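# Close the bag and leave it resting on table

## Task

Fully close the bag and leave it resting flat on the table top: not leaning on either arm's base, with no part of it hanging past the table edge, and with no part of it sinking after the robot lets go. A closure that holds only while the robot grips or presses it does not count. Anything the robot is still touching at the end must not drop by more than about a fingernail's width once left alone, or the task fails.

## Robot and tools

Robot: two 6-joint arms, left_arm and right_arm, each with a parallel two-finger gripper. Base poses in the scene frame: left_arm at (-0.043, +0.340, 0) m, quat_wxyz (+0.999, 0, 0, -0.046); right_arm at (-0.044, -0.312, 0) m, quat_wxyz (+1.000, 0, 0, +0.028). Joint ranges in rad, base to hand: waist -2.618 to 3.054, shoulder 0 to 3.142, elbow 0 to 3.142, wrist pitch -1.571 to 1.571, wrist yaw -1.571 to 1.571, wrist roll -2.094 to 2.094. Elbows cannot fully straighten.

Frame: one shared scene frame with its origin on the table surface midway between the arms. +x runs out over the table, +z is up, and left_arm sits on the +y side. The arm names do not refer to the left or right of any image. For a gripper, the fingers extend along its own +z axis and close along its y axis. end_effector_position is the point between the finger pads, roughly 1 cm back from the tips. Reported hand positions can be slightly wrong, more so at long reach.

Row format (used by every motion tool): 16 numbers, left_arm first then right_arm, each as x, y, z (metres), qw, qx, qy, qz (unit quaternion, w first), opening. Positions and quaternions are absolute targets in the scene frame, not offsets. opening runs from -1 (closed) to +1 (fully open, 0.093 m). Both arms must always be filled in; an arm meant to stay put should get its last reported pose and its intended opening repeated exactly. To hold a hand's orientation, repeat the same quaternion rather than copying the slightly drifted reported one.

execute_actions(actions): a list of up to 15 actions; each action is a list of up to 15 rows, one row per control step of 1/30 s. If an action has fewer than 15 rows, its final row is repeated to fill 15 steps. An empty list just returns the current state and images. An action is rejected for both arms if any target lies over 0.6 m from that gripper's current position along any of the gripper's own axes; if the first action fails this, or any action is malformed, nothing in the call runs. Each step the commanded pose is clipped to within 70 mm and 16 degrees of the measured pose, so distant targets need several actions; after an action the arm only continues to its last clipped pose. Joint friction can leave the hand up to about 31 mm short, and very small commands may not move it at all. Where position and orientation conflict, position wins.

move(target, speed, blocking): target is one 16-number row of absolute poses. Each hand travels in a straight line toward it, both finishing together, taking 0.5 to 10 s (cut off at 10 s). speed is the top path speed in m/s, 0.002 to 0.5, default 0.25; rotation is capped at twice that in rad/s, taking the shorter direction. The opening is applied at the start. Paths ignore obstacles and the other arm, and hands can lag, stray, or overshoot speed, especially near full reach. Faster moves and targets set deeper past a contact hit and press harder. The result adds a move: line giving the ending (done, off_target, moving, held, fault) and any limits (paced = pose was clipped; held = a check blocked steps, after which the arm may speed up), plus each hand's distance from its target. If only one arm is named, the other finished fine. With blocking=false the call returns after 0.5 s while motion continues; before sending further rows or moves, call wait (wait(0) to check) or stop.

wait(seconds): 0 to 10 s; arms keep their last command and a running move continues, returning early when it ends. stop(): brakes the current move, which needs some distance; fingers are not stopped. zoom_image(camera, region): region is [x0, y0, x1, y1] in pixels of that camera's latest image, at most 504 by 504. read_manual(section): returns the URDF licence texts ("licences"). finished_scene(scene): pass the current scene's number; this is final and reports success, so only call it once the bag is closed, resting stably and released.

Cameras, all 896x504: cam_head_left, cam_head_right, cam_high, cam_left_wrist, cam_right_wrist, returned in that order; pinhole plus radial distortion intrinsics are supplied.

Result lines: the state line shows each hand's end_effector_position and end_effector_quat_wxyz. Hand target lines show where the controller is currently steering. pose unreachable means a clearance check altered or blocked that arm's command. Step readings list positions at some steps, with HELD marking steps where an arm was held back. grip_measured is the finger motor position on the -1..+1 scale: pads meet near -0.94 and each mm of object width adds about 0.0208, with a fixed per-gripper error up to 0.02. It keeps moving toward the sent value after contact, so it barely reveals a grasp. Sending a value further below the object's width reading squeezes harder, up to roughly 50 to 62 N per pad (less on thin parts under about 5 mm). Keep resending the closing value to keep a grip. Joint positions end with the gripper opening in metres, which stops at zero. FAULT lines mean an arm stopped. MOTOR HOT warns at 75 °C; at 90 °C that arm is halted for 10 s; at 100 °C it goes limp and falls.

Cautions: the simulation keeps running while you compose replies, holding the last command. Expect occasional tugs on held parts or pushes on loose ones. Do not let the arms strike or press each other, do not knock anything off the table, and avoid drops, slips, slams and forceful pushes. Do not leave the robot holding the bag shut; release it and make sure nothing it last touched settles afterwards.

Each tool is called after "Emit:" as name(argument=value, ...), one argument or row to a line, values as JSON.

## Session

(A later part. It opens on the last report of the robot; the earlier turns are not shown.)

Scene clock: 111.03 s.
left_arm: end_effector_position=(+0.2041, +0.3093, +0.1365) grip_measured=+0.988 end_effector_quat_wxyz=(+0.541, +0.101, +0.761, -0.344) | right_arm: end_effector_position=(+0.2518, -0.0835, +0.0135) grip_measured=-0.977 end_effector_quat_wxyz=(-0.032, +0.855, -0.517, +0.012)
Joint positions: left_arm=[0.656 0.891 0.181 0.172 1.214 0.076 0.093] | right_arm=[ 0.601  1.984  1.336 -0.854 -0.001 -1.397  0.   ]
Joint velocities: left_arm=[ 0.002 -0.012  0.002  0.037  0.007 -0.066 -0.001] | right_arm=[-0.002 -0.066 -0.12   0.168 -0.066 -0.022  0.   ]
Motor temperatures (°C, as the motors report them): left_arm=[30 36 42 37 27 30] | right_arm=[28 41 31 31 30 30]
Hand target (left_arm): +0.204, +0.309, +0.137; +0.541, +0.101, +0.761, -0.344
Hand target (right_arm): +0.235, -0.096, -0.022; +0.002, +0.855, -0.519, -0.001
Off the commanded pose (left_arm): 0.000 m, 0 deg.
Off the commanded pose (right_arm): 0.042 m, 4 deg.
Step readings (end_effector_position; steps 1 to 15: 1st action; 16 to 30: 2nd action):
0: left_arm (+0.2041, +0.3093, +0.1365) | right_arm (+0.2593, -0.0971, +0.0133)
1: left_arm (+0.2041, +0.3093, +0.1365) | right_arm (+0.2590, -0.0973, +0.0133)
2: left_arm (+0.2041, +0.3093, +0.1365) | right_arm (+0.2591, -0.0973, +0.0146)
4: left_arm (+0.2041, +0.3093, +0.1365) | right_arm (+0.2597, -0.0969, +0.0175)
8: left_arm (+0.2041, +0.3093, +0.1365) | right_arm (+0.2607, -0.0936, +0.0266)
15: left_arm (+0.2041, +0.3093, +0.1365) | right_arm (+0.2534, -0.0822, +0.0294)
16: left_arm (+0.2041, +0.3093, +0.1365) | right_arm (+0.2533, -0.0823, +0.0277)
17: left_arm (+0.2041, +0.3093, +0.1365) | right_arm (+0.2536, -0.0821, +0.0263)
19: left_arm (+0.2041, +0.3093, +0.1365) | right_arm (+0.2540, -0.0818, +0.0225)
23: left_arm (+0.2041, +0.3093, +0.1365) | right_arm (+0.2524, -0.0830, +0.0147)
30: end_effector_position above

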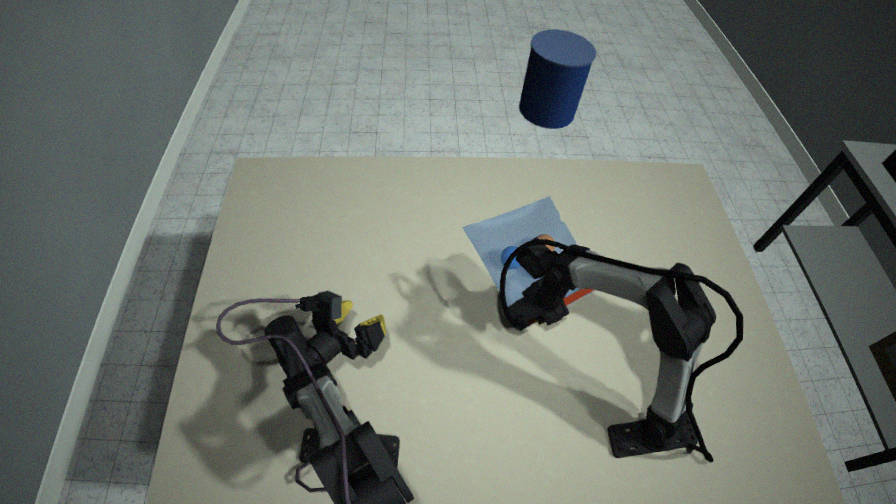

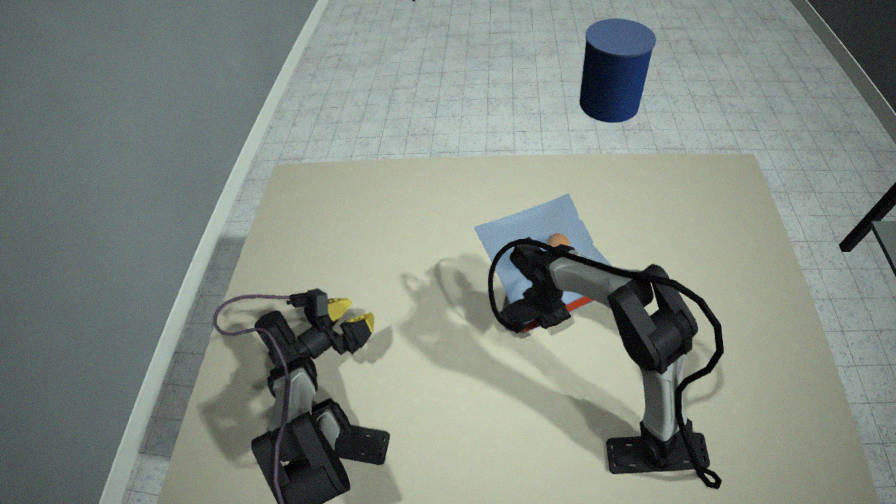

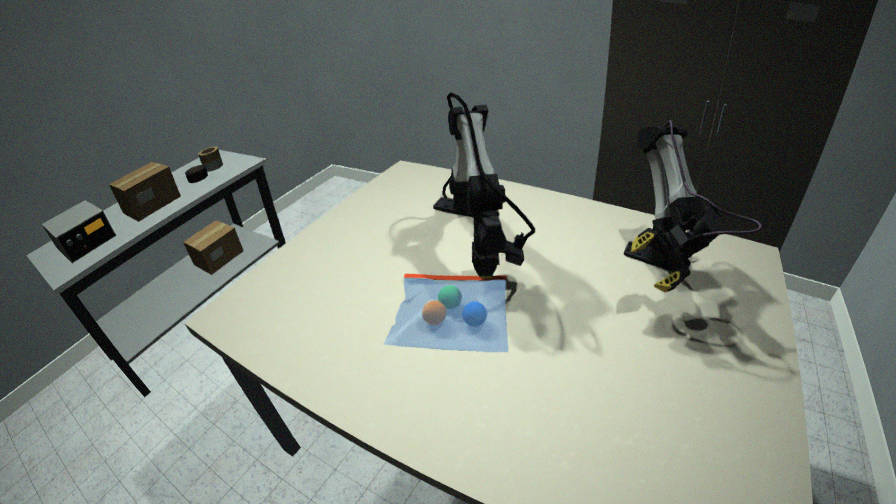

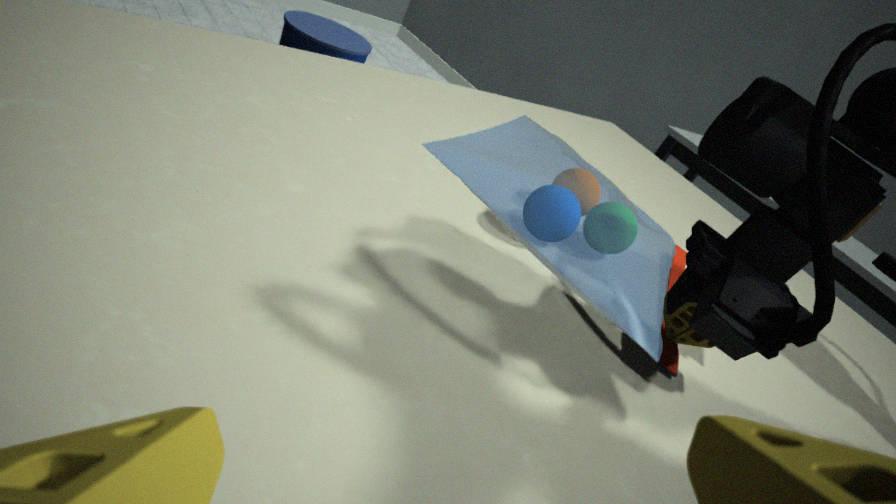

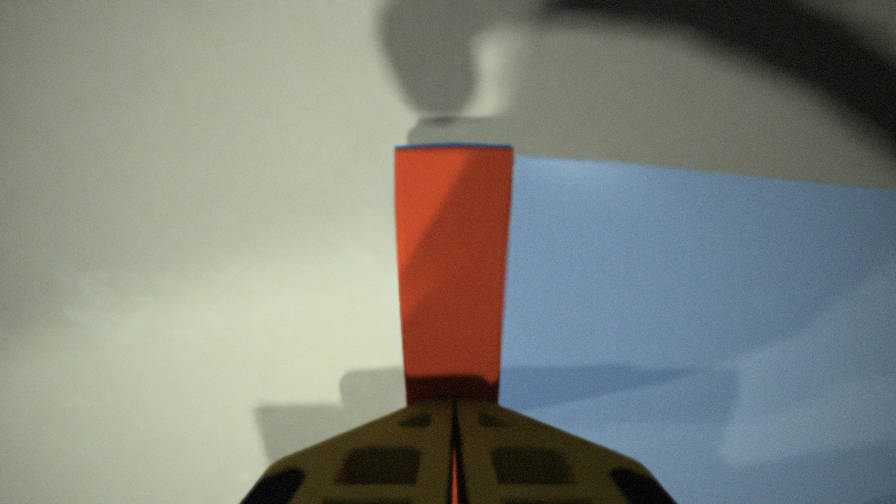

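Emit:
execute_actions(
  actions=[
    [[0.2041,0.3093,0.1365,0.541,0.101,0.761,-0.344,1,0.2408,-0.0912,-0.014,0,-0.855,0.519,0,-1],[0.2041,0.3093,0.1365,0.541,0.101,0.761,-0.344,1,0.2444,-0.0887,-0.003,0,-0.855,0.519,0,-1],[0.2041,0.3093,0.1365,0.541,0.101,0.761,-0.344,1,0.2478,-0.0863,0.008,0,-0.855,0.519,0,-1],[0.2041,0.3093,0.1365,0.541,0.101,0.761,-0.344,1,0.2502,-0.0847,0.018,0,-0.855,0.519,0,-1],[0.2041,0.3093,0.1365,0.541,0.101,0.761,-0.344,1,0.2492,-0.0827,0.024,0,-0.855,0.519,0,-1],[0.2041,0.3093,0.1365,0.541,0.101,0.761,-0.344,1,0.2477,-0.0798,0.028,0,-0.855,0.519,0,-1],[0.2041,0.3093,0.1365,0.541,0.101,0.761,-0.344,1,0.2461,-0.0768,0.031,0,-0.855,0.519,0,-1],[0.2041,0.3093,0.1365,0.541,0.101,0.761,-0.344,1,0.2445,-0.0738,0.032,0,-0.855,0.519,0,-1],[0.2041,0.3093,0.1365,0.541,0.101,0.761,-0.344,1,0.2432,-0.0712,0.032,0,-0.855,0.519,0,-1],[0.2041,0.3093,0.1365,0.541,0.101,0.761,-0.344,1,0.2423,-0.0695,0.031,0,-0.855,0.519,0,-1],[0.2041,0.3093,0.1365,0.541,0.101,0.761,-0.344,1,0.2422,-0.0696,0.028,0,-0.855,0.519,0,-1],[0.2041,0.3093,0.1365,0.541,0.101,0.761,-0.344,1,0.2420,-0.0697,0.024,0,-0.855,0.519,0,-1],[0.2041,0.3093,0.1365,0.541,0.101,0.761,-0.344,1,0.2419,-0.0699,0.0205,0,-0.855,0.519,0,-1],[0.2041,0.3093,0.1365,0.541,0.101,0.761,-0.344,1,0.2417,-0.0700,0.0175,0,-0.855,0.519,0,-1],[0.2041,0.3093,0.1365,0.541,0.101,0.761,-0.344,1,0.2416,-0.0701,0.0148,0,-0.855,0.519,0,-1]],
    [[0.2041,0.3093,0.1365,0.541,0.101,0.761,-0.344,1,0.2414,-0.0702,0.0121,0,-0.855,0.519,0,-1],[0.2041,0.3093,0.1365,0.541,0.101,0.761,-0.344,1,0.2413,-0.0704,0.0094,0,-0.855,0.519,0,-1],[0.2041,0.3093,0.1365,0.541,0.101,0.761,-0.344,1,0.2411,-0.0705,0.0067,0,-0.855,0.519,0,-1],[0.2041,0.3093,0.1365,0.541,0.101,0.761,-0.344,1,0.2410,-0.0706,0.004,0,-0.855,0.519,0,-1],[0.2041,0.3093,0.1365,0.541,0.101,0.761,-0.344,1,0.2397,-0.0717,0.0008,0,-0.855,0.519,0,-1],[0.2041,0.3093,0.1365,0.541,0.101,0.761,-0.344,1,0.2385,-0.0728,-0.0024,0,-0.855,0.519,0,-1],[0.2041,0.3093,0.1365,0.541,0.101,0.761,-0.344,1,0.2372,-0.0738,-0.0057,0,-0.855,0.519,0,-1],[0.2041,0.3093,0.1365,0.541,0.101,0.761,-0.344,1,0.2359,-0.0749,-0.0089,0,-0.855,0.519,0,-1],[0.2041,0.3093,0.1365,0.541,0.101,0.761,-0.344,1,0.2347,-0.0760,-0.0121,0,-0.855,0.519,0,-1],[0.2041,0.3093,0.1365,0.541,0.101,0.761,-0.344,1,0.2334,-0.0771,-0.0153,0,-0.855,0.519,0,-1],[0.2041,0.3093,0.1365,0.541,0.101,0.761,-0.344,1,0.2321,-0.0781,-0.0186,0,-0.855,0.519,0,-1],[0.2041,0.3093,0.1365,0.541,0.101,0.761,-0.344,1,0.2309,-0.0792,-0.0218,0,-0.855,0.519,0,-1],[0.2041,0.3093,0.1365,0.541,0.101,0.761,-0.344,1,0.2296,-0.0803,-0.025,0,-0.855,0.519,0,-1]],
  ],
)

Scene clock: 117.03 s.
left_arm: end_effector_position=(+0.2041, +0.3093, +0.1365) grip_measured=+0.988 end_effector_quat_wxyz=(+0.541, +0.101, +0.761, -0.344) | right_arm: end_effector_position=(+0.2438, -0.0695, +0.0134) grip_measured=-0.977 end_effector_quat_wxyz=(-0.033, +0.855, -0.517, +0.010)
Joint positions: left_arm=[0.656 0.891 0.181 0.172 1.214 0.076 0.093] | right_arm=[ 0.644  1.993  1.349 -0.859 -0.001 -1.355  0.   ]
Joint velocities: left_arm=[ 0.007  0.002  0.002 -0.007  0.022  0.037  0.   ] | right_arm=[-0.007 -0.09  -0.125  0.139  0.037  0.066  0.   ]
Motor temperatures (°C, as the motors report them): left_arm=[30 36 42 37 27 30] | right_arm=[28 41 31 31 30 30]
Hand target (left_arm): +0.204, +0.309, +0.137; +0.541, +0.101, +0.761, -0.344
Hand target (right_arm): +0.228, -0.082, -0.022; +0.002, +0.855, -0.519, -0.001
Off the commanded pose (left_arm): 0.000 m, 0 deg.
Off the commanded pose (right_arm): 0.042 m, 4 deg.
Step readings (end_effector_position; steps 1 to 15: 1st action; 16 to 30: 2nd action):
0: left_arm (+0.2041, +0.3093, +0.1365) | right_arm (+0.2520, -0.0833, +0.0133)
1: left_arm (+0.2041, +0.3093, +0.1365) | right_arm (+0.2518, -0.0835, +0.0133)
2: left_arm (+0.2041, +0.3093, +0.1365) | right_arm (+0.2519, -0.0834, +0.0147)
4: left_arm (+0.2041, +0.3093, +0.1365) | right_arm (+0.2524, -0.0830, +0.0175)
8: left_arm (+0.2041, +0.3093, +0.1365) | right_arm (+0.2533, -0.0796, +0.0265)
15: left_arm (+0.2041, +0.3093, +0.1365) | right_arm (+0.2455, -0.0680, +0.0294)
16: left_arm (+0.2041, +0.3093, +0.1365) | right_arm (+0.2454, -0.0681, +0.0279)
17: left_arm (+0.2041, +0.3093, +0.1365) | right_arm (+0.2456, -0.0680, +0.0263)
19: left_arm (+0.2041, +0.3093, +0.1365) | right_arm (+0.2459, -0.0677, +0.0224)
23: left_arm (+0.2041, +0.3093, +0.1365) | right_arm (+0.2445, -0.0689, +0.0148)
30: end_effector_position above

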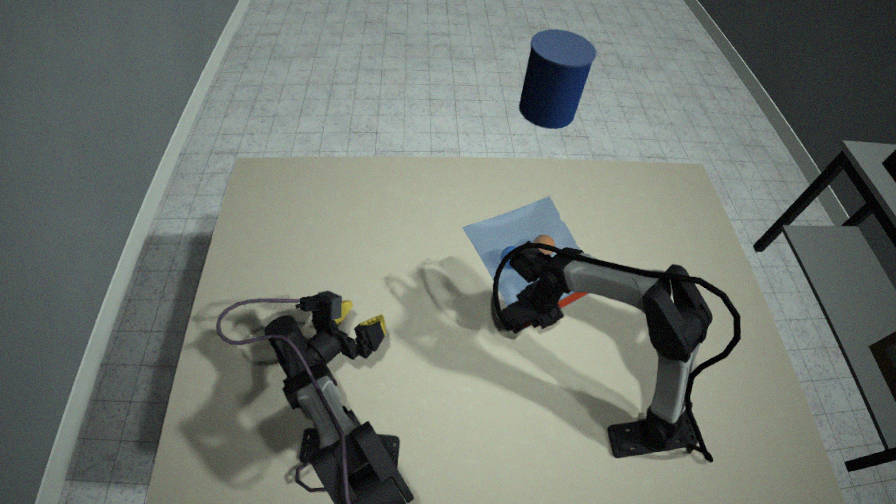

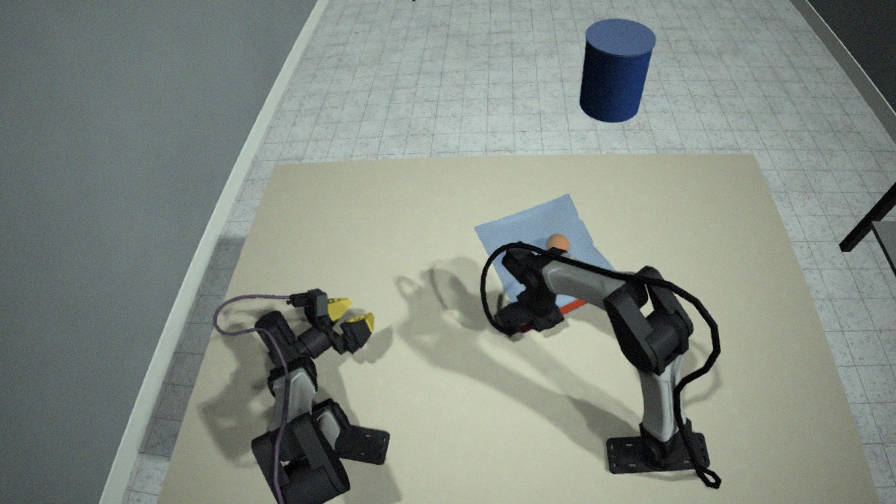

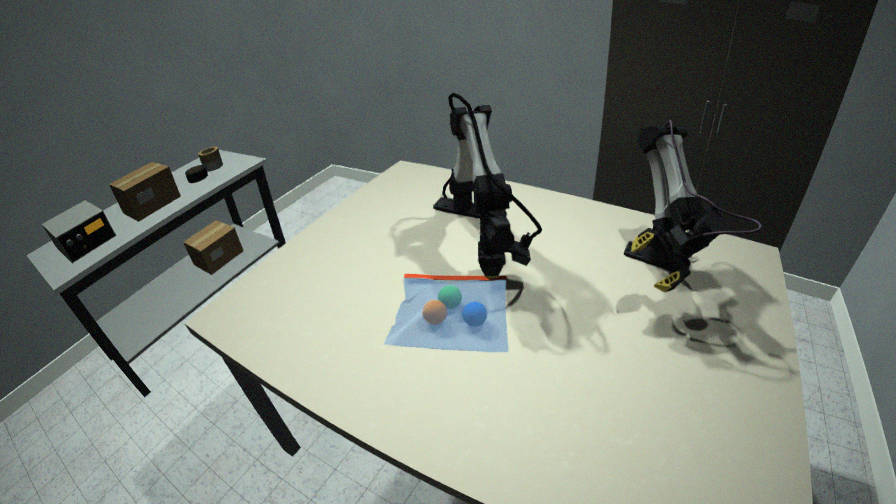

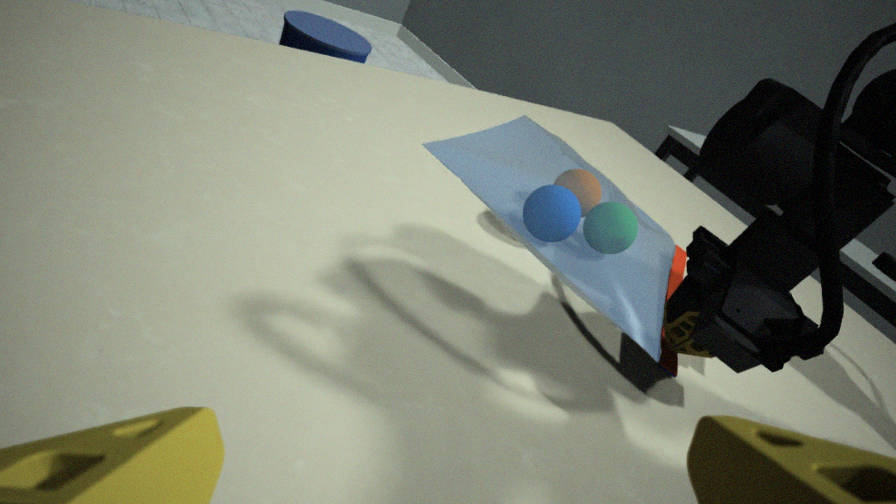

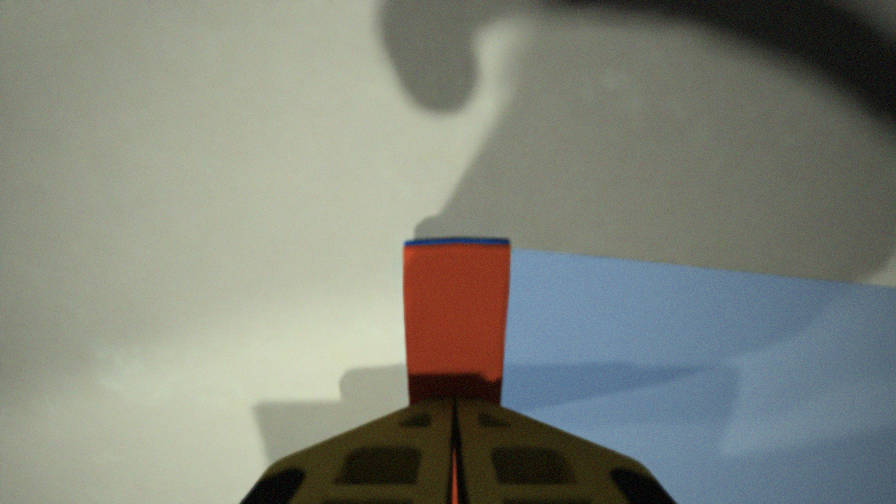

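Emit:
execute_actions(
  actions=[
    [[0.2041,0.3093,0.1365,0.541,0.101,0.761,-0.344,1,0.2333,-0.0775,-0.014,0,-0.855,0.519,0,-1],[0.2041,0.3093,0.1365,0.541,0.101,0.761,-0.344,1,0.2367,-0.0750,-0.003,0,-0.855,0.519,0,-1],[0.2041,0.3093,0.1365,0.541,0.101,0.761,-0.344,1,0.2400,-0.0725,0.008,0,-0.855,0.519,0,-1],[0.2041,0.3093,0.1365,0.541,0.101,0.761,-0.344,1,0.2423,-0.0708,0.018,0,-0.855,0.519,0,-1],[0.2041,0.3093,0.1365,0.541,0.101,0.761,-0.344,1,0.2413,-0.0688,0.024,0,-0.855,0.519,0,-1],[0.2041,0.3093,0.1365,0.541,0.101,0.761,-0.344,1,0.2398,-0.0658,0.028,0,-0.855,0.519,0,-1],[0.2041,0.3093,0.1365,0.541,0.101,0.761,-0.344,1,0.2382,-0.0626,0.031,0,-0.855,0.519,0,-1],[0.2041,0.3093,0.1365,0.541,0.101,0.761,-0.344,1,0.2367,-0.0595,0.032,0,-0.855,0.519,0,-1],[0.2041,0.3093,0.1365,0.541,0.101,0.761,-0.344,1,0.2354,-0.0568,0.032,0,-0.855,0.519,0,-1],[0.2041,0.3093,0.1365,0.541,0.101,0.761,-0.344,1,0.2345,-0.0551,0.031,0,-0.855,0.519,0,-1],[0.2041,0.3093,0.1365,0.541,0.101,0.761,-0.344,1,0.2344,-0.0552,0.028,0,-0.855,0.519,0,-1],[0.2041,0.3093,0.1365,0.541,0.101,0.761,-0.344,1,0.2342,-0.0554,0.024,0,-0.855,0.519,0,-1],[0.2041,0.3093,0.1365,0.541,0.101,0.761,-0.344,1,0.2341,-0.0555,0.0205,0,-0.855,0.519,0,-1],[0.2041,0.3093,0.1365,0.541,0.101,0.761,-0.344,1,0.2340,-0.0556,0.0175,0,-0.855,0.519,0,-1],[0.2041,0.3093,0.1365,0.541,0.101,0.761,-0.344,1,0.2338,-0.0558,0.0148,0,-0.855,0.519,0,-1]],
    [[0.2041,0.3093,0.1365,0.541,0.101,0.761,-0.344,1,0.2337,-0.0559,0.0121,0,-0.855,0.519,0,-1],[0.2041,0.3093,0.1365,0.541,0.101,0.761,-0.344,1,0.2336,-0.0560,0.0094,0,-0.855,0.519,0,-1],[0.2041,0.3093,0.1365,0.541,0.101,0.761,-0.344,1,0.2334,-0.0562,0.0067,0,-0.855,0.519,0,-1],[0.2041,0.3093,0.1365,0.541,0.101,0.761,-0.344,1,0.2333,-0.0563,0.004,0,-0.855,0.519,0,-1],[0.2041,0.3093,0.1365,0.541,0.101,0.761,-0.344,1,0.2321,-0.0574,0.0008,0,-0.855,0.519,0,-1],[0.2041,0.3093,0.1365,0.541,0.101,0.761,-0.344,1,0.2308,-0.0585,-0.0024,0,-0.855,0.519,0,-1],[0.2041,0.3093,0.1365,0.541,0.101,0.761,-0.344,1,0.2296,-0.0597,-0.0057,0,-0.855,0.519,0,-1],[0.2041,0.3093,0.1365,0.541,0.101,0.761,-0.344,1,0.2284,-0.0608,-0.0089,0,-0.855,0.519,0,-1],[0.2041,0.3093,0.1365,0.541,0.101,0.761,-0.344,1,0.2271,-0.0619,-0.0121,0,-0.855,0.519,0,-1],[0.2041,0.3093,0.1365,0.541,0.101,0.761,-0.344,1,0.2259,-0.0630,-0.0153,0,-0.855,0.519,0,-1],[0.2041,0.3093,0.1365,0.541,0.101,0.761,-0.344,1,0.2247,-0.0642,-0.0186,0,-0.855,0.519,0,-1],[0.2041,0.3093,0.1365,0.541,0.101,0.761,-0.344,1,0.2234,-0.0653,-0.0218,0,-0.855,0.519,0,-1],[0.2041,0.3093,0.1365,0.541,0.101,0.761,-0.344,1,0.2222,-0.0664,-0.025,0,-0.855,0.519,0,-1]],
  ],
)

Scene clock: 123.30 s.
left_arm: end_effector_position=(+0.2041, +0.3093, +0.1365) grip_measured=+0.988 end_effector_quat_wxyz=(+0.541, +0.101, +0.761, -0.344) | right_arm: end_effector_position=(+0.2360, -0.0548, +0.0136) grip_measured=-0.977 end_effector_quat_wxyz=(-0.033, +0.855, -0.517, +0.009)
Joint positions: left_arm=[0.656 0.891 0.181 0.172 1.214 0.076 0.093] | right_arm=[ 0.686  2.005  1.368 -0.864 -0.001 -1.312  0.   ]
Joint velocities: left_arm=[-0.017 -0.012 -0.002  0.095  0.007 -0.081 -0.   ] | right_arm=[ 0.002 -0.09  -0.134  0.198 -0.007 -0.022  0.   ]
Motor temperatures (°C, as the motors report them): left_arm=[30 36 42 37 27 30] | right_arm=[28 41 31 31 30 30]
Hand target (left_arm): +0.204, +0.309, +0.137; +0.541, +0.101, +0.761, -0.344
Hand target (right_arm): +0.221, -0.068, -0.022; +0.002, +0.855, -0.519, -0.000
Off the commanded pose (left_arm): 0.000 m, 0 deg.
Off the commanded pose (right_arm): 0.043 m, 4 deg.
Step readings (end_effector_position; steps 1 to 15: 1st action; 16 to 30: 2nd action):
0: left_arm (+0.2041, +0.3093, +0.1365) | right_arm (+0.2441, -0.0692, +0.0135)
1: left_arm (+0.2041, +0.3093, +0.1365) | right_arm (+0.2438, -0.0695, +0.0135)
2: left_arm (+0.2041, +0.3093, +0.1365) | right_arm (+0.2440, -0.0693, +0.0149)
4: left_arm (+0.2041, +0.3093, +0.1365) | right_arm (+0.2445, -0.0689, +0.0176)
8: left_arm (+0.2041, +0.3093, +0.1365) | right_arm (+0.2453, -0.0652, +0.0268)
15: left_arm (+0.2041, +0.3093, +0.1365) | right_arm (+0.2376, -0.0533, +0.0301)
16: left_arm (+0.2041, +0.3093, +0.1365) | right_arm (+0.2375, -0.0535, +0.0281)
17: left_arm (+0.2041, +0.3093, +0.1365) | right_arm (+0.2375, -0.0534, +0.0262)
19: left_arm (+0.2041, +0.3093, +0.1365) | right_arm (+0.2378, -0.0531, +0.0222)
23: left_arm (+0.2041, +0.3093, +0.1365) | right_arm (+0.2367, -0.0542, +0.0149)
30: end_effector_position above

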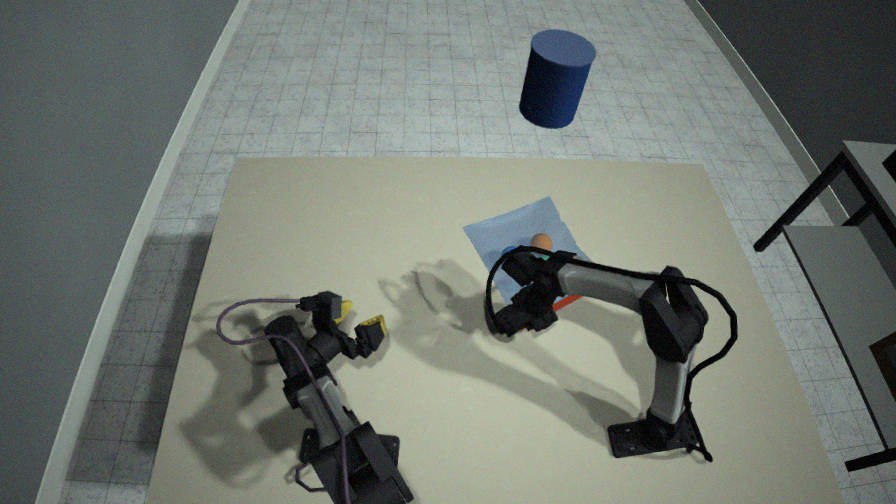

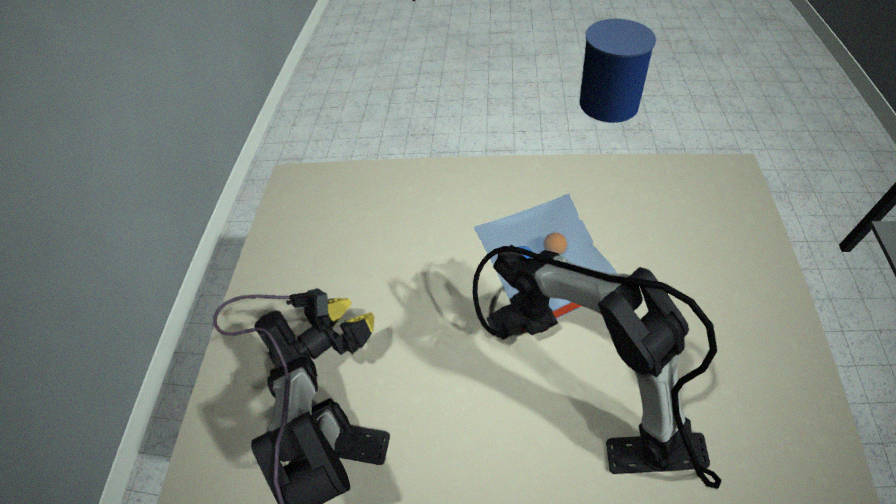

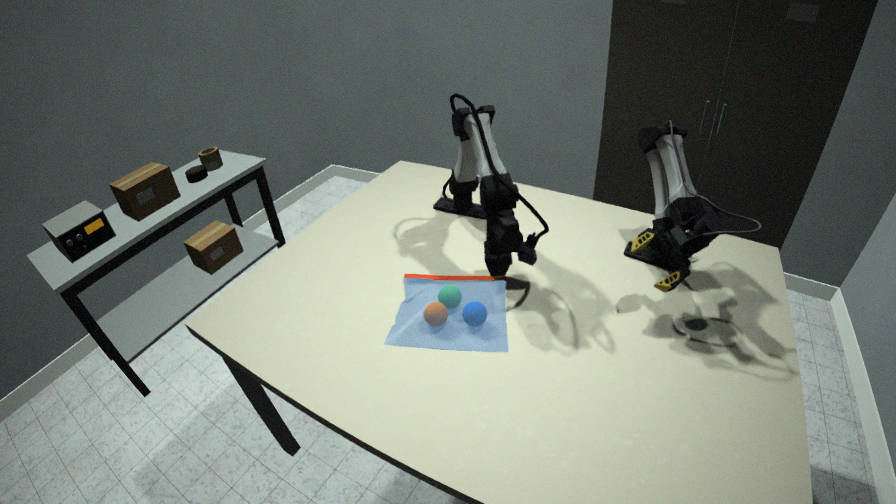

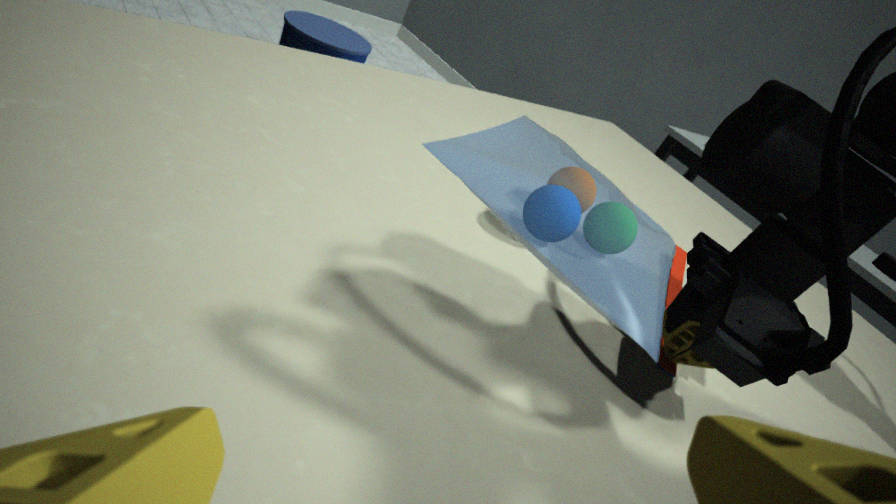

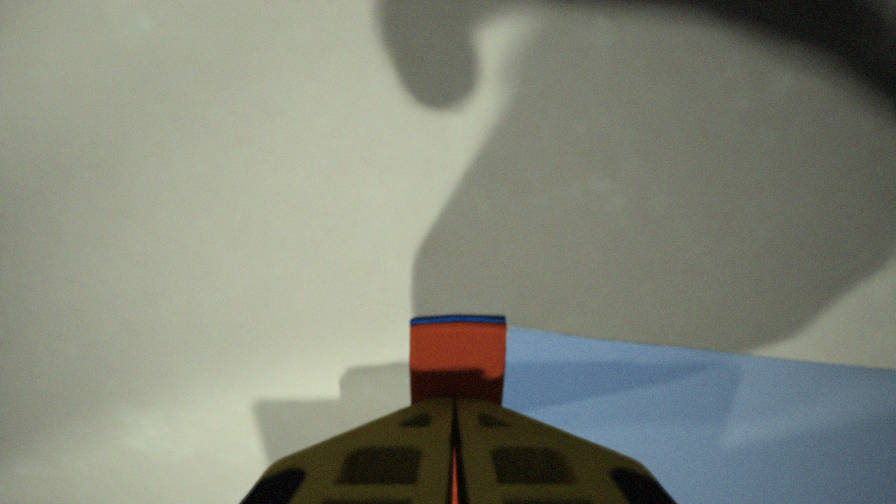

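Emit:
execute_actions(
  actions=[
    [[0.2041,0.3093,0.1365,0.541,0.101,0.761,-0.344,1,0.2258,-0.0634,-0.014,0,-0.855,0.519,0,-1],[0.2041,0.3093,0.1365,0.541,0.101,0.761,-0.344,1,0.2291,-0.0607,-0.003,0,-0.855,0.519,0,-1],[0.2041,0.3093,0.1365,0.541,0.101,0.761,-0.344,1,0.2323,-0.0580,0.008,0,-0.855,0.519,0,-1],[0.2041,0.3093,0.1365,0.541,0.101,0.761,-0.344,1,0.2345,-0.0562,0.018,0,-0.855,0.519,0,-1],[0.2041,0.3093,0.1365,0.541,0.101,0.761,-0.344,1,0.2336,-0.0541,0.024,0,-0.855,0.519,0,-1],[0.2041,0.3093,0.1365,0.541,0.101,0.761,-0.344,1,0.2322,-0.0511,0.028,0,-0.855,0.519,0,-1],[0.2041,0.3093,0.1365,0.541,0.101,0.761,-0.344,1,0.2308,-0.0480,0.031,0,-0.855,0.519,0,-1],[0.2041,0.3093,0.1365,0.541,0.101,0.761,-0.344,1,0.2293,-0.0448,0.032,0,-0.855,0.519,0,-1],[0.2041,0.3093,0.1365,0.541,0.101,0.761,-0.344,1,0.2281,-0.0421,0.032,0,-0.855,0.519,0,-1],[0.2041,0.3093,0.1365,0.541,0.101,0.761,-0.344,1,0.2273,-0.0404,0.031,0,-0.855,0.519,0,-1],[0.2041,0.3093,0.1365,0.541,0.101,0.761,-0.344,1,0.2272,-0.0405,0.028,0,-0.855,0.519,0,-1],[0.2041,0.3093,0.1365,0.541,0.101,0.761,-0.344,1,0.2270,-0.0407,0.024,0,-0.855,0.519,0,-1],[0.2041,0.3093,0.1365,0.541,0.101,0.761,-0.344,1,0.2269,-0.0408,0.0205,0,-0.855,0.519,0,-1],[0.2041,0.3093,0.1365,0.541,0.101,0.761,-0.344,1,0.2268,-0.0409,0.0175,0,-0.855,0.519,0,-1],[0.2041,0.3093,0.1365,0.541,0.101,0.761,-0.344,1,0.2266,-0.0411,0.0148,0,-0.855,0.519,0,-1]],
    [[0.2041,0.3093,0.1365,0.541,0.101,0.761,-0.344,1,0.2265,-0.0412,0.0121,0,-0.855,0.519,0,-1],[0.2041,0.3093,0.1365,0.541,0.101,0.761,-0.344,1,0.2264,-0.0413,0.0094,0,-0.855,0.519,0,-1],[0.2041,0.3093,0.1365,0.541,0.101,0.761,-0.344,1,0.2262,-0.0415,0.0067,0,-0.855,0.519,0,-1],[0.2041,0.3093,0.1365,0.541,0.101,0.761,-0.344,1,0.2261,-0.0416,0.004,0,-0.855,0.519,0,-1],[0.2041,0.3093,0.1365,0.541,0.101,0.761,-0.344,1,0.2249,-0.0428,0.0008,0,-0.855,0.519,0,-1],[0.2041,0.3093,0.1365,0.541,0.101,0.761,-0.344,1,0.2237,-0.0439,-0.0024,0,-0.855,0.519,0,-1],[0.2041,0.3093,0.1365,0.541,0.101,0.761,-0.344,1,0.2226,-0.0451,-0.0057,0,-0.855,0.519,0,-1],[0.2041,0.3093,0.1365,0.541,0.101,0.761,-0.344,1,0.2214,-0.0463,-0.0089,0,-0.855,0.519,0,-1],[0.2041,0.3093,0.1365,0.541,0.101,0.761,-0.344,1,0.2202,-0.0474,-0.0121,0,-0.855,0.519,0,-1],[0.2041,0.3093,0.1365,0.541,0.101,0.761,-0.344,1,0.2190,-0.0486,-0.0153,0,-0.855,0.519,0,-1],[0.2041,0.3093,0.1365,0.541,0.101,0.761,-0.344,1,0.2179,-0.0498,-0.0186,0,-0.855,0.519,0,-1],[0.2041,0.3093,0.1365,0.541,0.101,0.761,-0.344,1,0.2167,-0.0509,-0.0218,0,-0.855,0.519,0,-1],[0.2041,0.3093,0.1365,0.541,0.101,0.761,-0.344,1,0.2155,-0.0521,-0.025,0,-0.855,0.519,0,-1]],
  ],
)

Scene clock: 128.77 s.
left_arm: end_effector_position=(+0.2041, +0.3093, +0.1365) grip_measured=+0.988 end_effector_quat_wxyz=(+0.541, +0.101, +0.761, -0.344) | right_arm: end_effector_position=(+0.2288, -0.0401, +0.0136) grip_measured=-0.977 end_effector_quat_wxyz=(-0.034, +0.855, -0.517, +0.008)
Joint positions: left_arm=[0.656 0.891 0.181 0.172 1.214 0.076 0.093] | right_arm=[ 0.727  2.022  1.394 -0.872 -0.001 -1.271  0.   ]
Joint velocities: left_arm=[-0.012 -0.012  0.007  0.022 -0.037 -0.022 -0.001] | right_arm=[-0.007 -0.095 -0.12   0.227  0.007 -0.007  0.   ]
Motor temperatures (°C, as the motors report them): left_arm=[30 36 42 37 27 30] | right_arm=[28 41 31 31 30 30]
Hand target (left_arm): +0.204, +0.309, +0.137; +0.541, +0.101, +0.761, -0.344
Hand target (right_arm): +0.214, -0.054, -0.022; +0.001, +0.855, -0.519, -0.000
Off the commanded pose (left_arm): 0.000 m, 0 deg.
Off the commanded pose (right_arm): 0.043 m, 4 deg.
Step readings (end_effector_position; steps 1 to 15: 1st action; 16 to 30: 2nd action):
0: left_arm (+0.2041, +0.3093, +0.1365) | right_arm (+0.2363, -0.0546, +0.0136)
1: left_arm (+0.2041, +0.3093, +0.1365) | right_arm (+0.2360, -0.0548, +0.0136)
2: left_arm (+0.2041, +0.3093, +0.1365) | right_arm (+0.2361, -0.0547, +0.0149)
4: left_arm (+0.2041, +0.3093, +0.1365) | right_arm (+0.2366, -0.0542, +0.0176)
8: left_arm (+0.2041, +0.3093, +0.1365) | right_arm (+0.2380, -0.0502, +0.0269)
15: left_arm (+0.2041, +0.3093, +0.1365) | right_arm (+0.2305, -0.0384, +0.0306)
16: left_arm (+0.2041, +0.3093, +0.1365) | right_arm (+0.2303, -0.0386, +0.0285)
17: left_arm (+0.2041, +0.3093, +0.1365) | right_arm (+0.2302, -0.0386, +0.0264)
19: left_arm (+0.2041, +0.3093, +0.1365) | right_arm (+0.2303, -0.0385, +0.0218)
23: left_arm (+0.2041, +0.3093, +0.1365) | right_arm (+0.2294, -0.0395, +0.0147)
30: end_effector_position above

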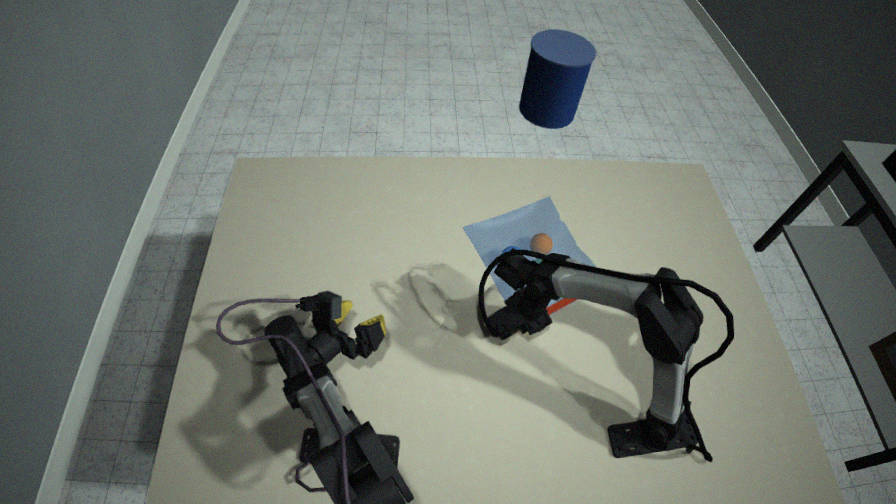

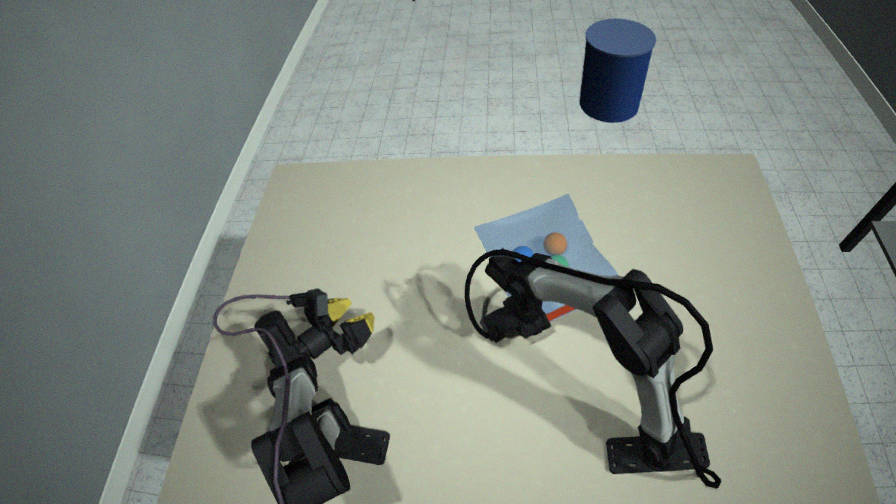

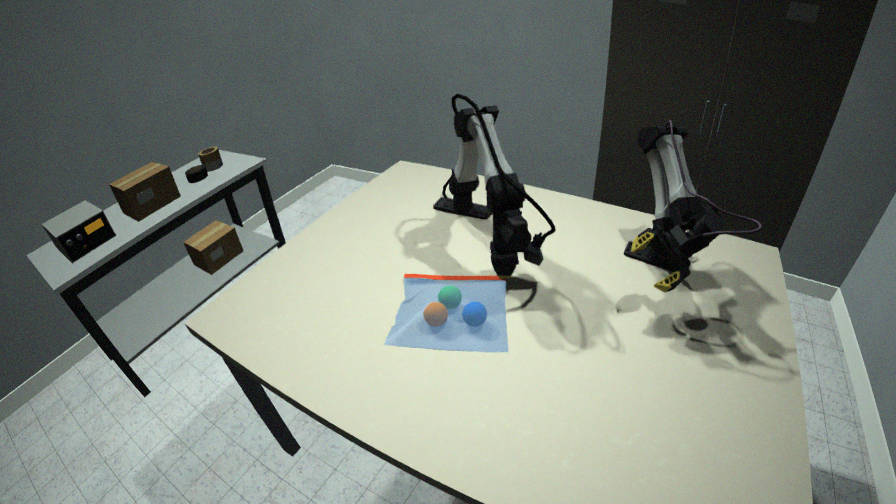

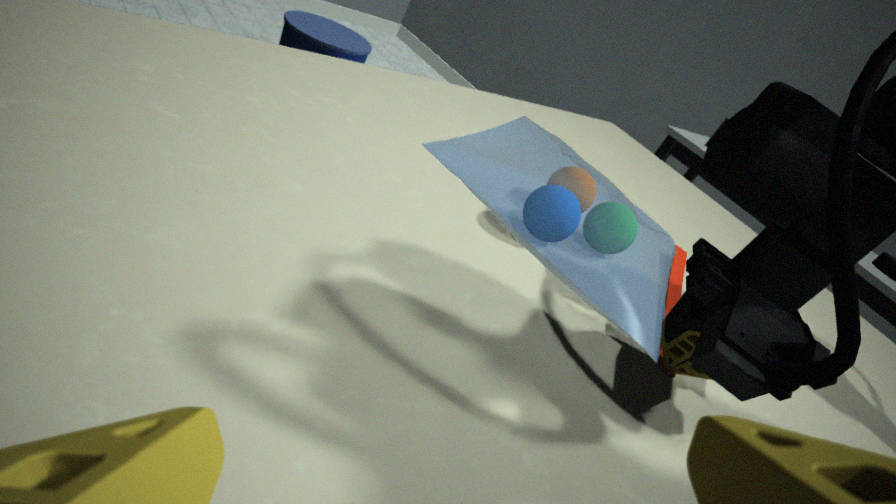

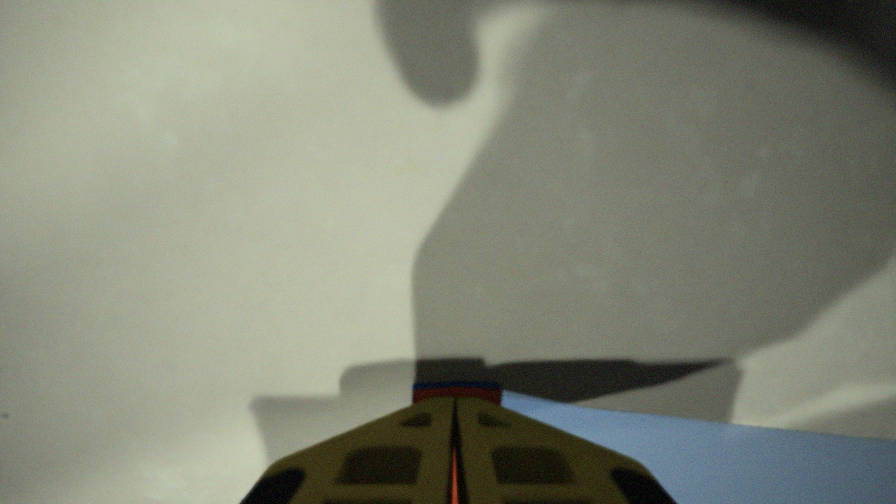

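Emit:
execute_actions(
  actions=[
    [[0.2041,0.3093,0.1365,0.541,0.101,0.761,-0.344,1,0.2190,-0.0491,-0.014,0,-0.855,0.519,0,-1],[0.2041,0.3093,0.1365,0.541,0.101,0.761,-0.344,1,0.2222,-0.0462,-0.003,0,-0.855,0.519,0,-1],[0.2041,0.3093,0.1365,0.541,0.101,0.761,-0.344,1,0.2253,-0.0434,0.008,0,-0.855,0.519,0,-1],[0.2041,0.3093,0.1365,0.541,0.101,0.761,-0.344,1,0.2274,-0.0415,0.018,0,-0.855,0.519,0,-1],[0.2041,0.3093,0.1365,0.541,0.101,0.761,-0.344,1,0.2270,-0.0417,0.025,0,-0.855,0.519,0,-1],[0.2041,0.3093,0.1365,0.541,0.101,0.761,-0.344,1,0.2255,-0.0425,0.031,0,-0.855,0.519,0,-1],[0.2041,0.3093,0.1365,0.541,0.101,0.761,-0.344,1,0.2230,-0.0438,0.036,0,-0.855,0.519,0,-1],[0.2041,0.3093,0.1365,0.541,0.101,0.761,-0.344,1,0.2195,-0.0456,0.040,0,-0.855,0.519,0,-1],[0.2041,0.3093,0.1365,0.541,0.101,0.761,-0.344,1,0.2150,-0.0479,0.043,0,-0.855,0.519,0,-1],[0.2041,0.3093,0.1365,0.541,0.101,0.761,-0.344,1,0.2095,-0.0507,0.046,0,-0.855,0.519,0,-1],[0.2041,0.3093,0.1365,0.541,0.101,0.761,-0.344,1,0.2030,-0.0540,0.048,0,-0.855,0.519,0,-1],[0.2041,0.3093,0.1365,0.541,0.101,0.761,-0.344,1,0.1960,-0.0576,0.050,0,-0.855,0.519,0,-1],[0.2041,0.3093,0.1365,0.541,0.101,0.761,-0.344,1,0.1885,-0.0615,0.051,0,-0.855,0.519,0,-1],[0.2041,0.3093,0.1365,0.541,0.101,0.761,-0.344,1,0.1805,-0.0656,0.052,0,-0.855,0.519,0,-1],[0.2041,0.3093,0.1365,0.541,0.101,0.761,-0.344,1,0.1725,-0.0697,0.052,0,-0.855,0.519,0,-1]],
    [[0.2041,0.3093,0.1365,0.541,0.101,0.761,-0.344,1,0.1645,-0.0738,0.052,0,-0.855,0.519,0,-1],[0.2041,0.3093,0.1365,0.541,0.101,0.761,-0.344,1,0.1565,-0.0779,0.052,0,-0.855,0.519,0,-1],[0.2041,0.3093,0.1365,0.541,0.101,0.761,-0.344,1,0.1485,-0.0820,0.052,0,-0.855,0.519,0,-1],[0.2041,0.3093,0.1365,0.541,0.101,0.761,-0.344,1,0.1405,-0.0861,0.052,0,-0.855,0.519,0,-1],[0.2041,0.3093,0.1365,0.541,0.101,0.761,-0.344,1,0.1325,-0.0902,0.052,0,-0.855,0.519,0,-1],[0.2041,0.3093,0.1365,0.541,0.101,0.761,-0.344,1,0.1250,-0.0941,0.052,0,-0.855,0.519,0,-1],[0.2041,0.3093,0.1365,0.541,0.101,0.761,-0.344,1,0.1180,-0.0977,0.052,0,-0.855,0.519,0,-1],[0.2041,0.3093,0.1365,0.541,0.101,0.761,-0.344,1,0.1120,-0.1008,0.052,0,-0.855,0.519,0,-1],[0.2041,0.3093,0.1365,0.541,0.101,0.761,-0.344,1,0.1070,-0.1034,0.052,0,-0.855,0.519,0,-1],[0.2041,0.3093,0.1365,0.541,0.101,0.761,-0.344,1,0.1030,-0.1054,0.052,0,-0.855,0.519,0,-1],[0.2041,0.3093,0.1365,0.541,0.101,0.761,-0.344,1,0.1005,-0.1067,0.052,0,-0.855,0.519,0,-1],[0.2041,0.3093,0.1365,0.541,0.101,0.761,-0.344,1,0.0990,-0.1075,0.052,0,-0.855,0.519,0,-1]],
  ],
)

Scene clock: 134.73 s.
left_arm: end_effector_position=(+0.2041, +0.3093, +0.1365) grip_measured=+0.988 end_effector_quat_wxyz=(+0.541, +0.101, +0.761, -0.344) | right_arm: end_effector_position=(+0.1029, -0.1075, +0.0516) grip_measured=-0.977 end_effector_quat_wxyz=(+0.006, +0.860, -0.510, -0.001)
Joint positions: left_arm=[0.656 0.891 0.181 0.172 1.214 0.076 0.093] | right_arm=[ 0.891  1.56   0.982 -1.005 -0.001 -1.123  0.   ]
Joint velocities: left_arm=[ 0.017 -0.022 -0.007  0.022  0.007 -0.051  0.001] | right_arm=[ 0.017 -0.076 -0.012  0.022 -0.022  0.154  0.   ]
Motor temperatures (°C, as the motors report them): left_arm=[30 36 42 38 27 30] | right_arm=[28 41 31 31 30 30]
Hand target (left_arm): +0.204, +0.309, +0.137; +0.541, +0.101, +0.761, -0.344
Hand target (right_arm): +0.099, -0.109, +0.051; +0.001, +0.855, -0.519, -0.001
Off the commanded pose (left_arm): 0.000 m, 0 deg.
Off the commanded pose (right_arm): 0.004 m, 1 deg.
Step readings (end_effector_position; steps 1 to 15: 1st action; 16 to 30: 2nd action):
0: left_arm (+0.2041, +0.3093, +0.1365) | right_arm (+0.2290, -0.0399, +0.0135)
1: left_arm (+0.2041, +0.3093, +0.1365) | right_arm (+0.2288, -0.0401, +0.0135)
2: left_arm (+0.2041, +0.3093, +0.1365) | right_arm (+0.2289, -0.0400, +0.0150)
4: left_arm (+0.2041, +0.3093, +0.1365) | right_arm (+0.2294, -0.0394, +0.0175)
8: left_arm (+0.2041, +0.3093, +0.1365) | right_arm (+0.2292, -0.0397, +0.0258)
15: left_arm (+0.2041, +0.3093, +0.1365) | right_arm (+0.2012, -0.0555, +0.0473)
16: left_arm (+0.2041, +0.3093, +0.1365) | right_arm (+0.1926, -0.0599, +0.0492)
17: left_arm (+0.2041, +0.3093, +0.1365) | right_arm (+0.1836, -0.0644, +0.0506)
19: left_arm (+0.2041, +0.3093, +0.1365) | right_arm (+0.1648, -0.0743, +0.0509)
23: left_arm (+0.2041, +0.3093, +0.1365) | right_arm (+0.1294, -0.0945, +0.0489)
30: end_effector_position above

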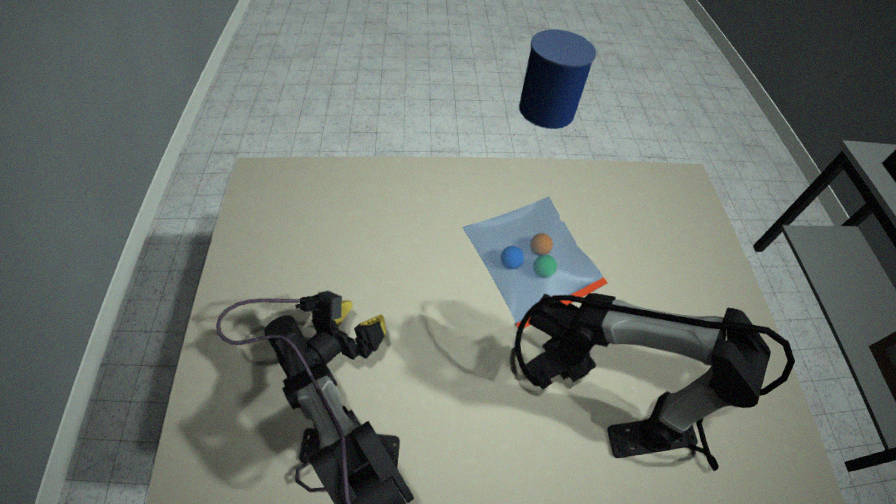

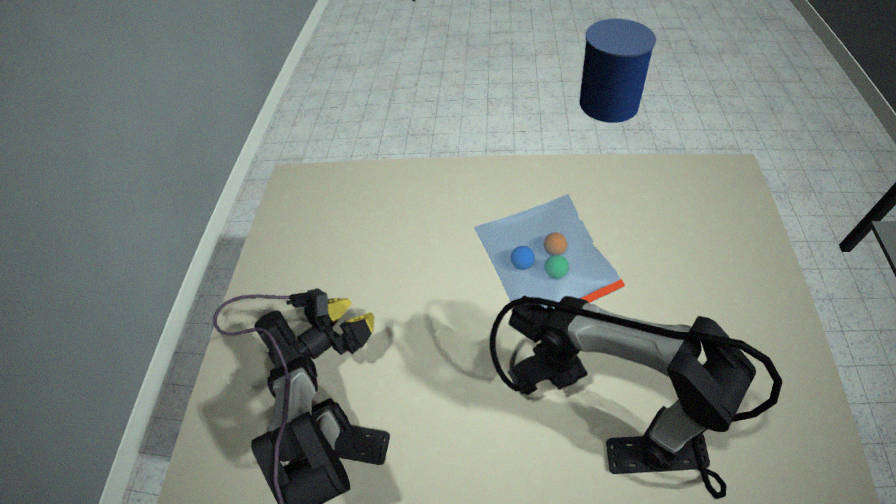

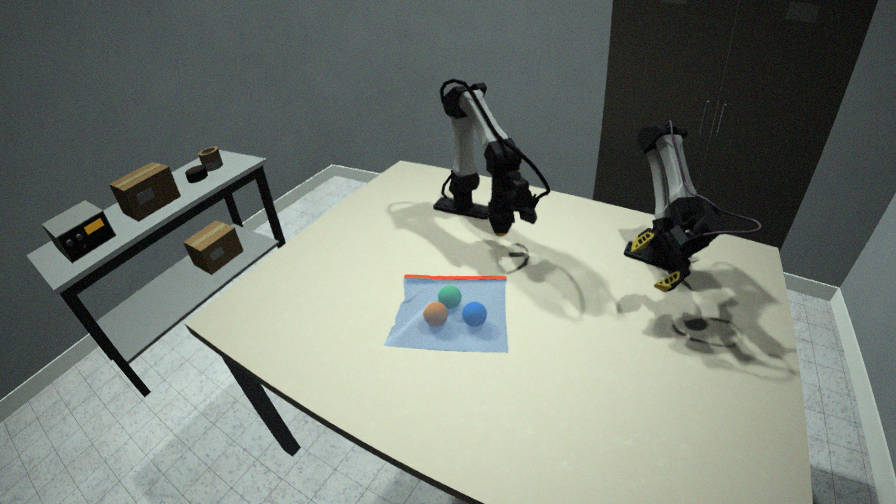

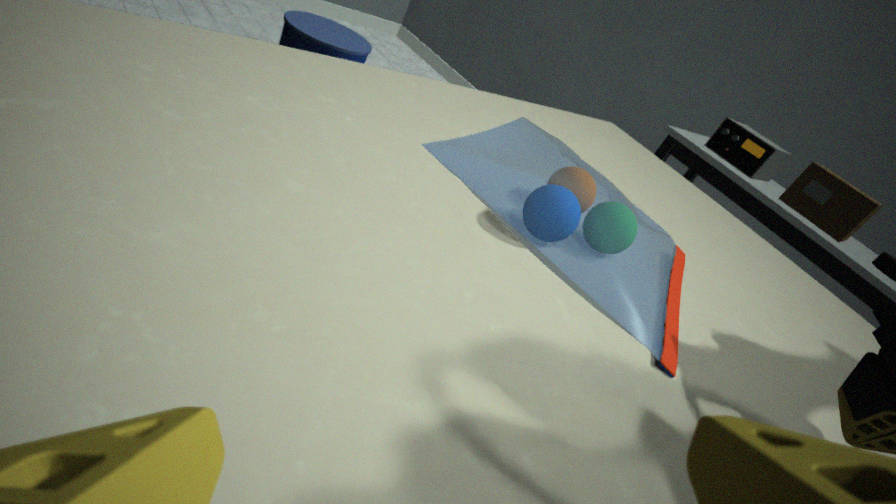

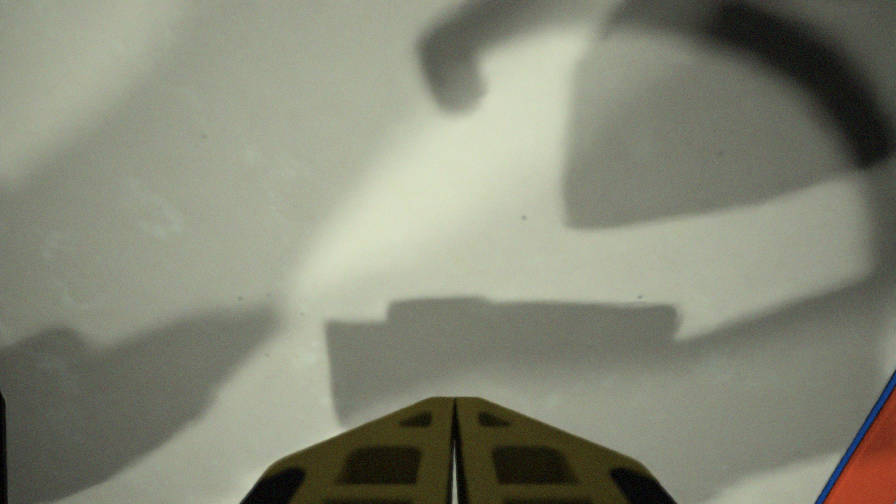

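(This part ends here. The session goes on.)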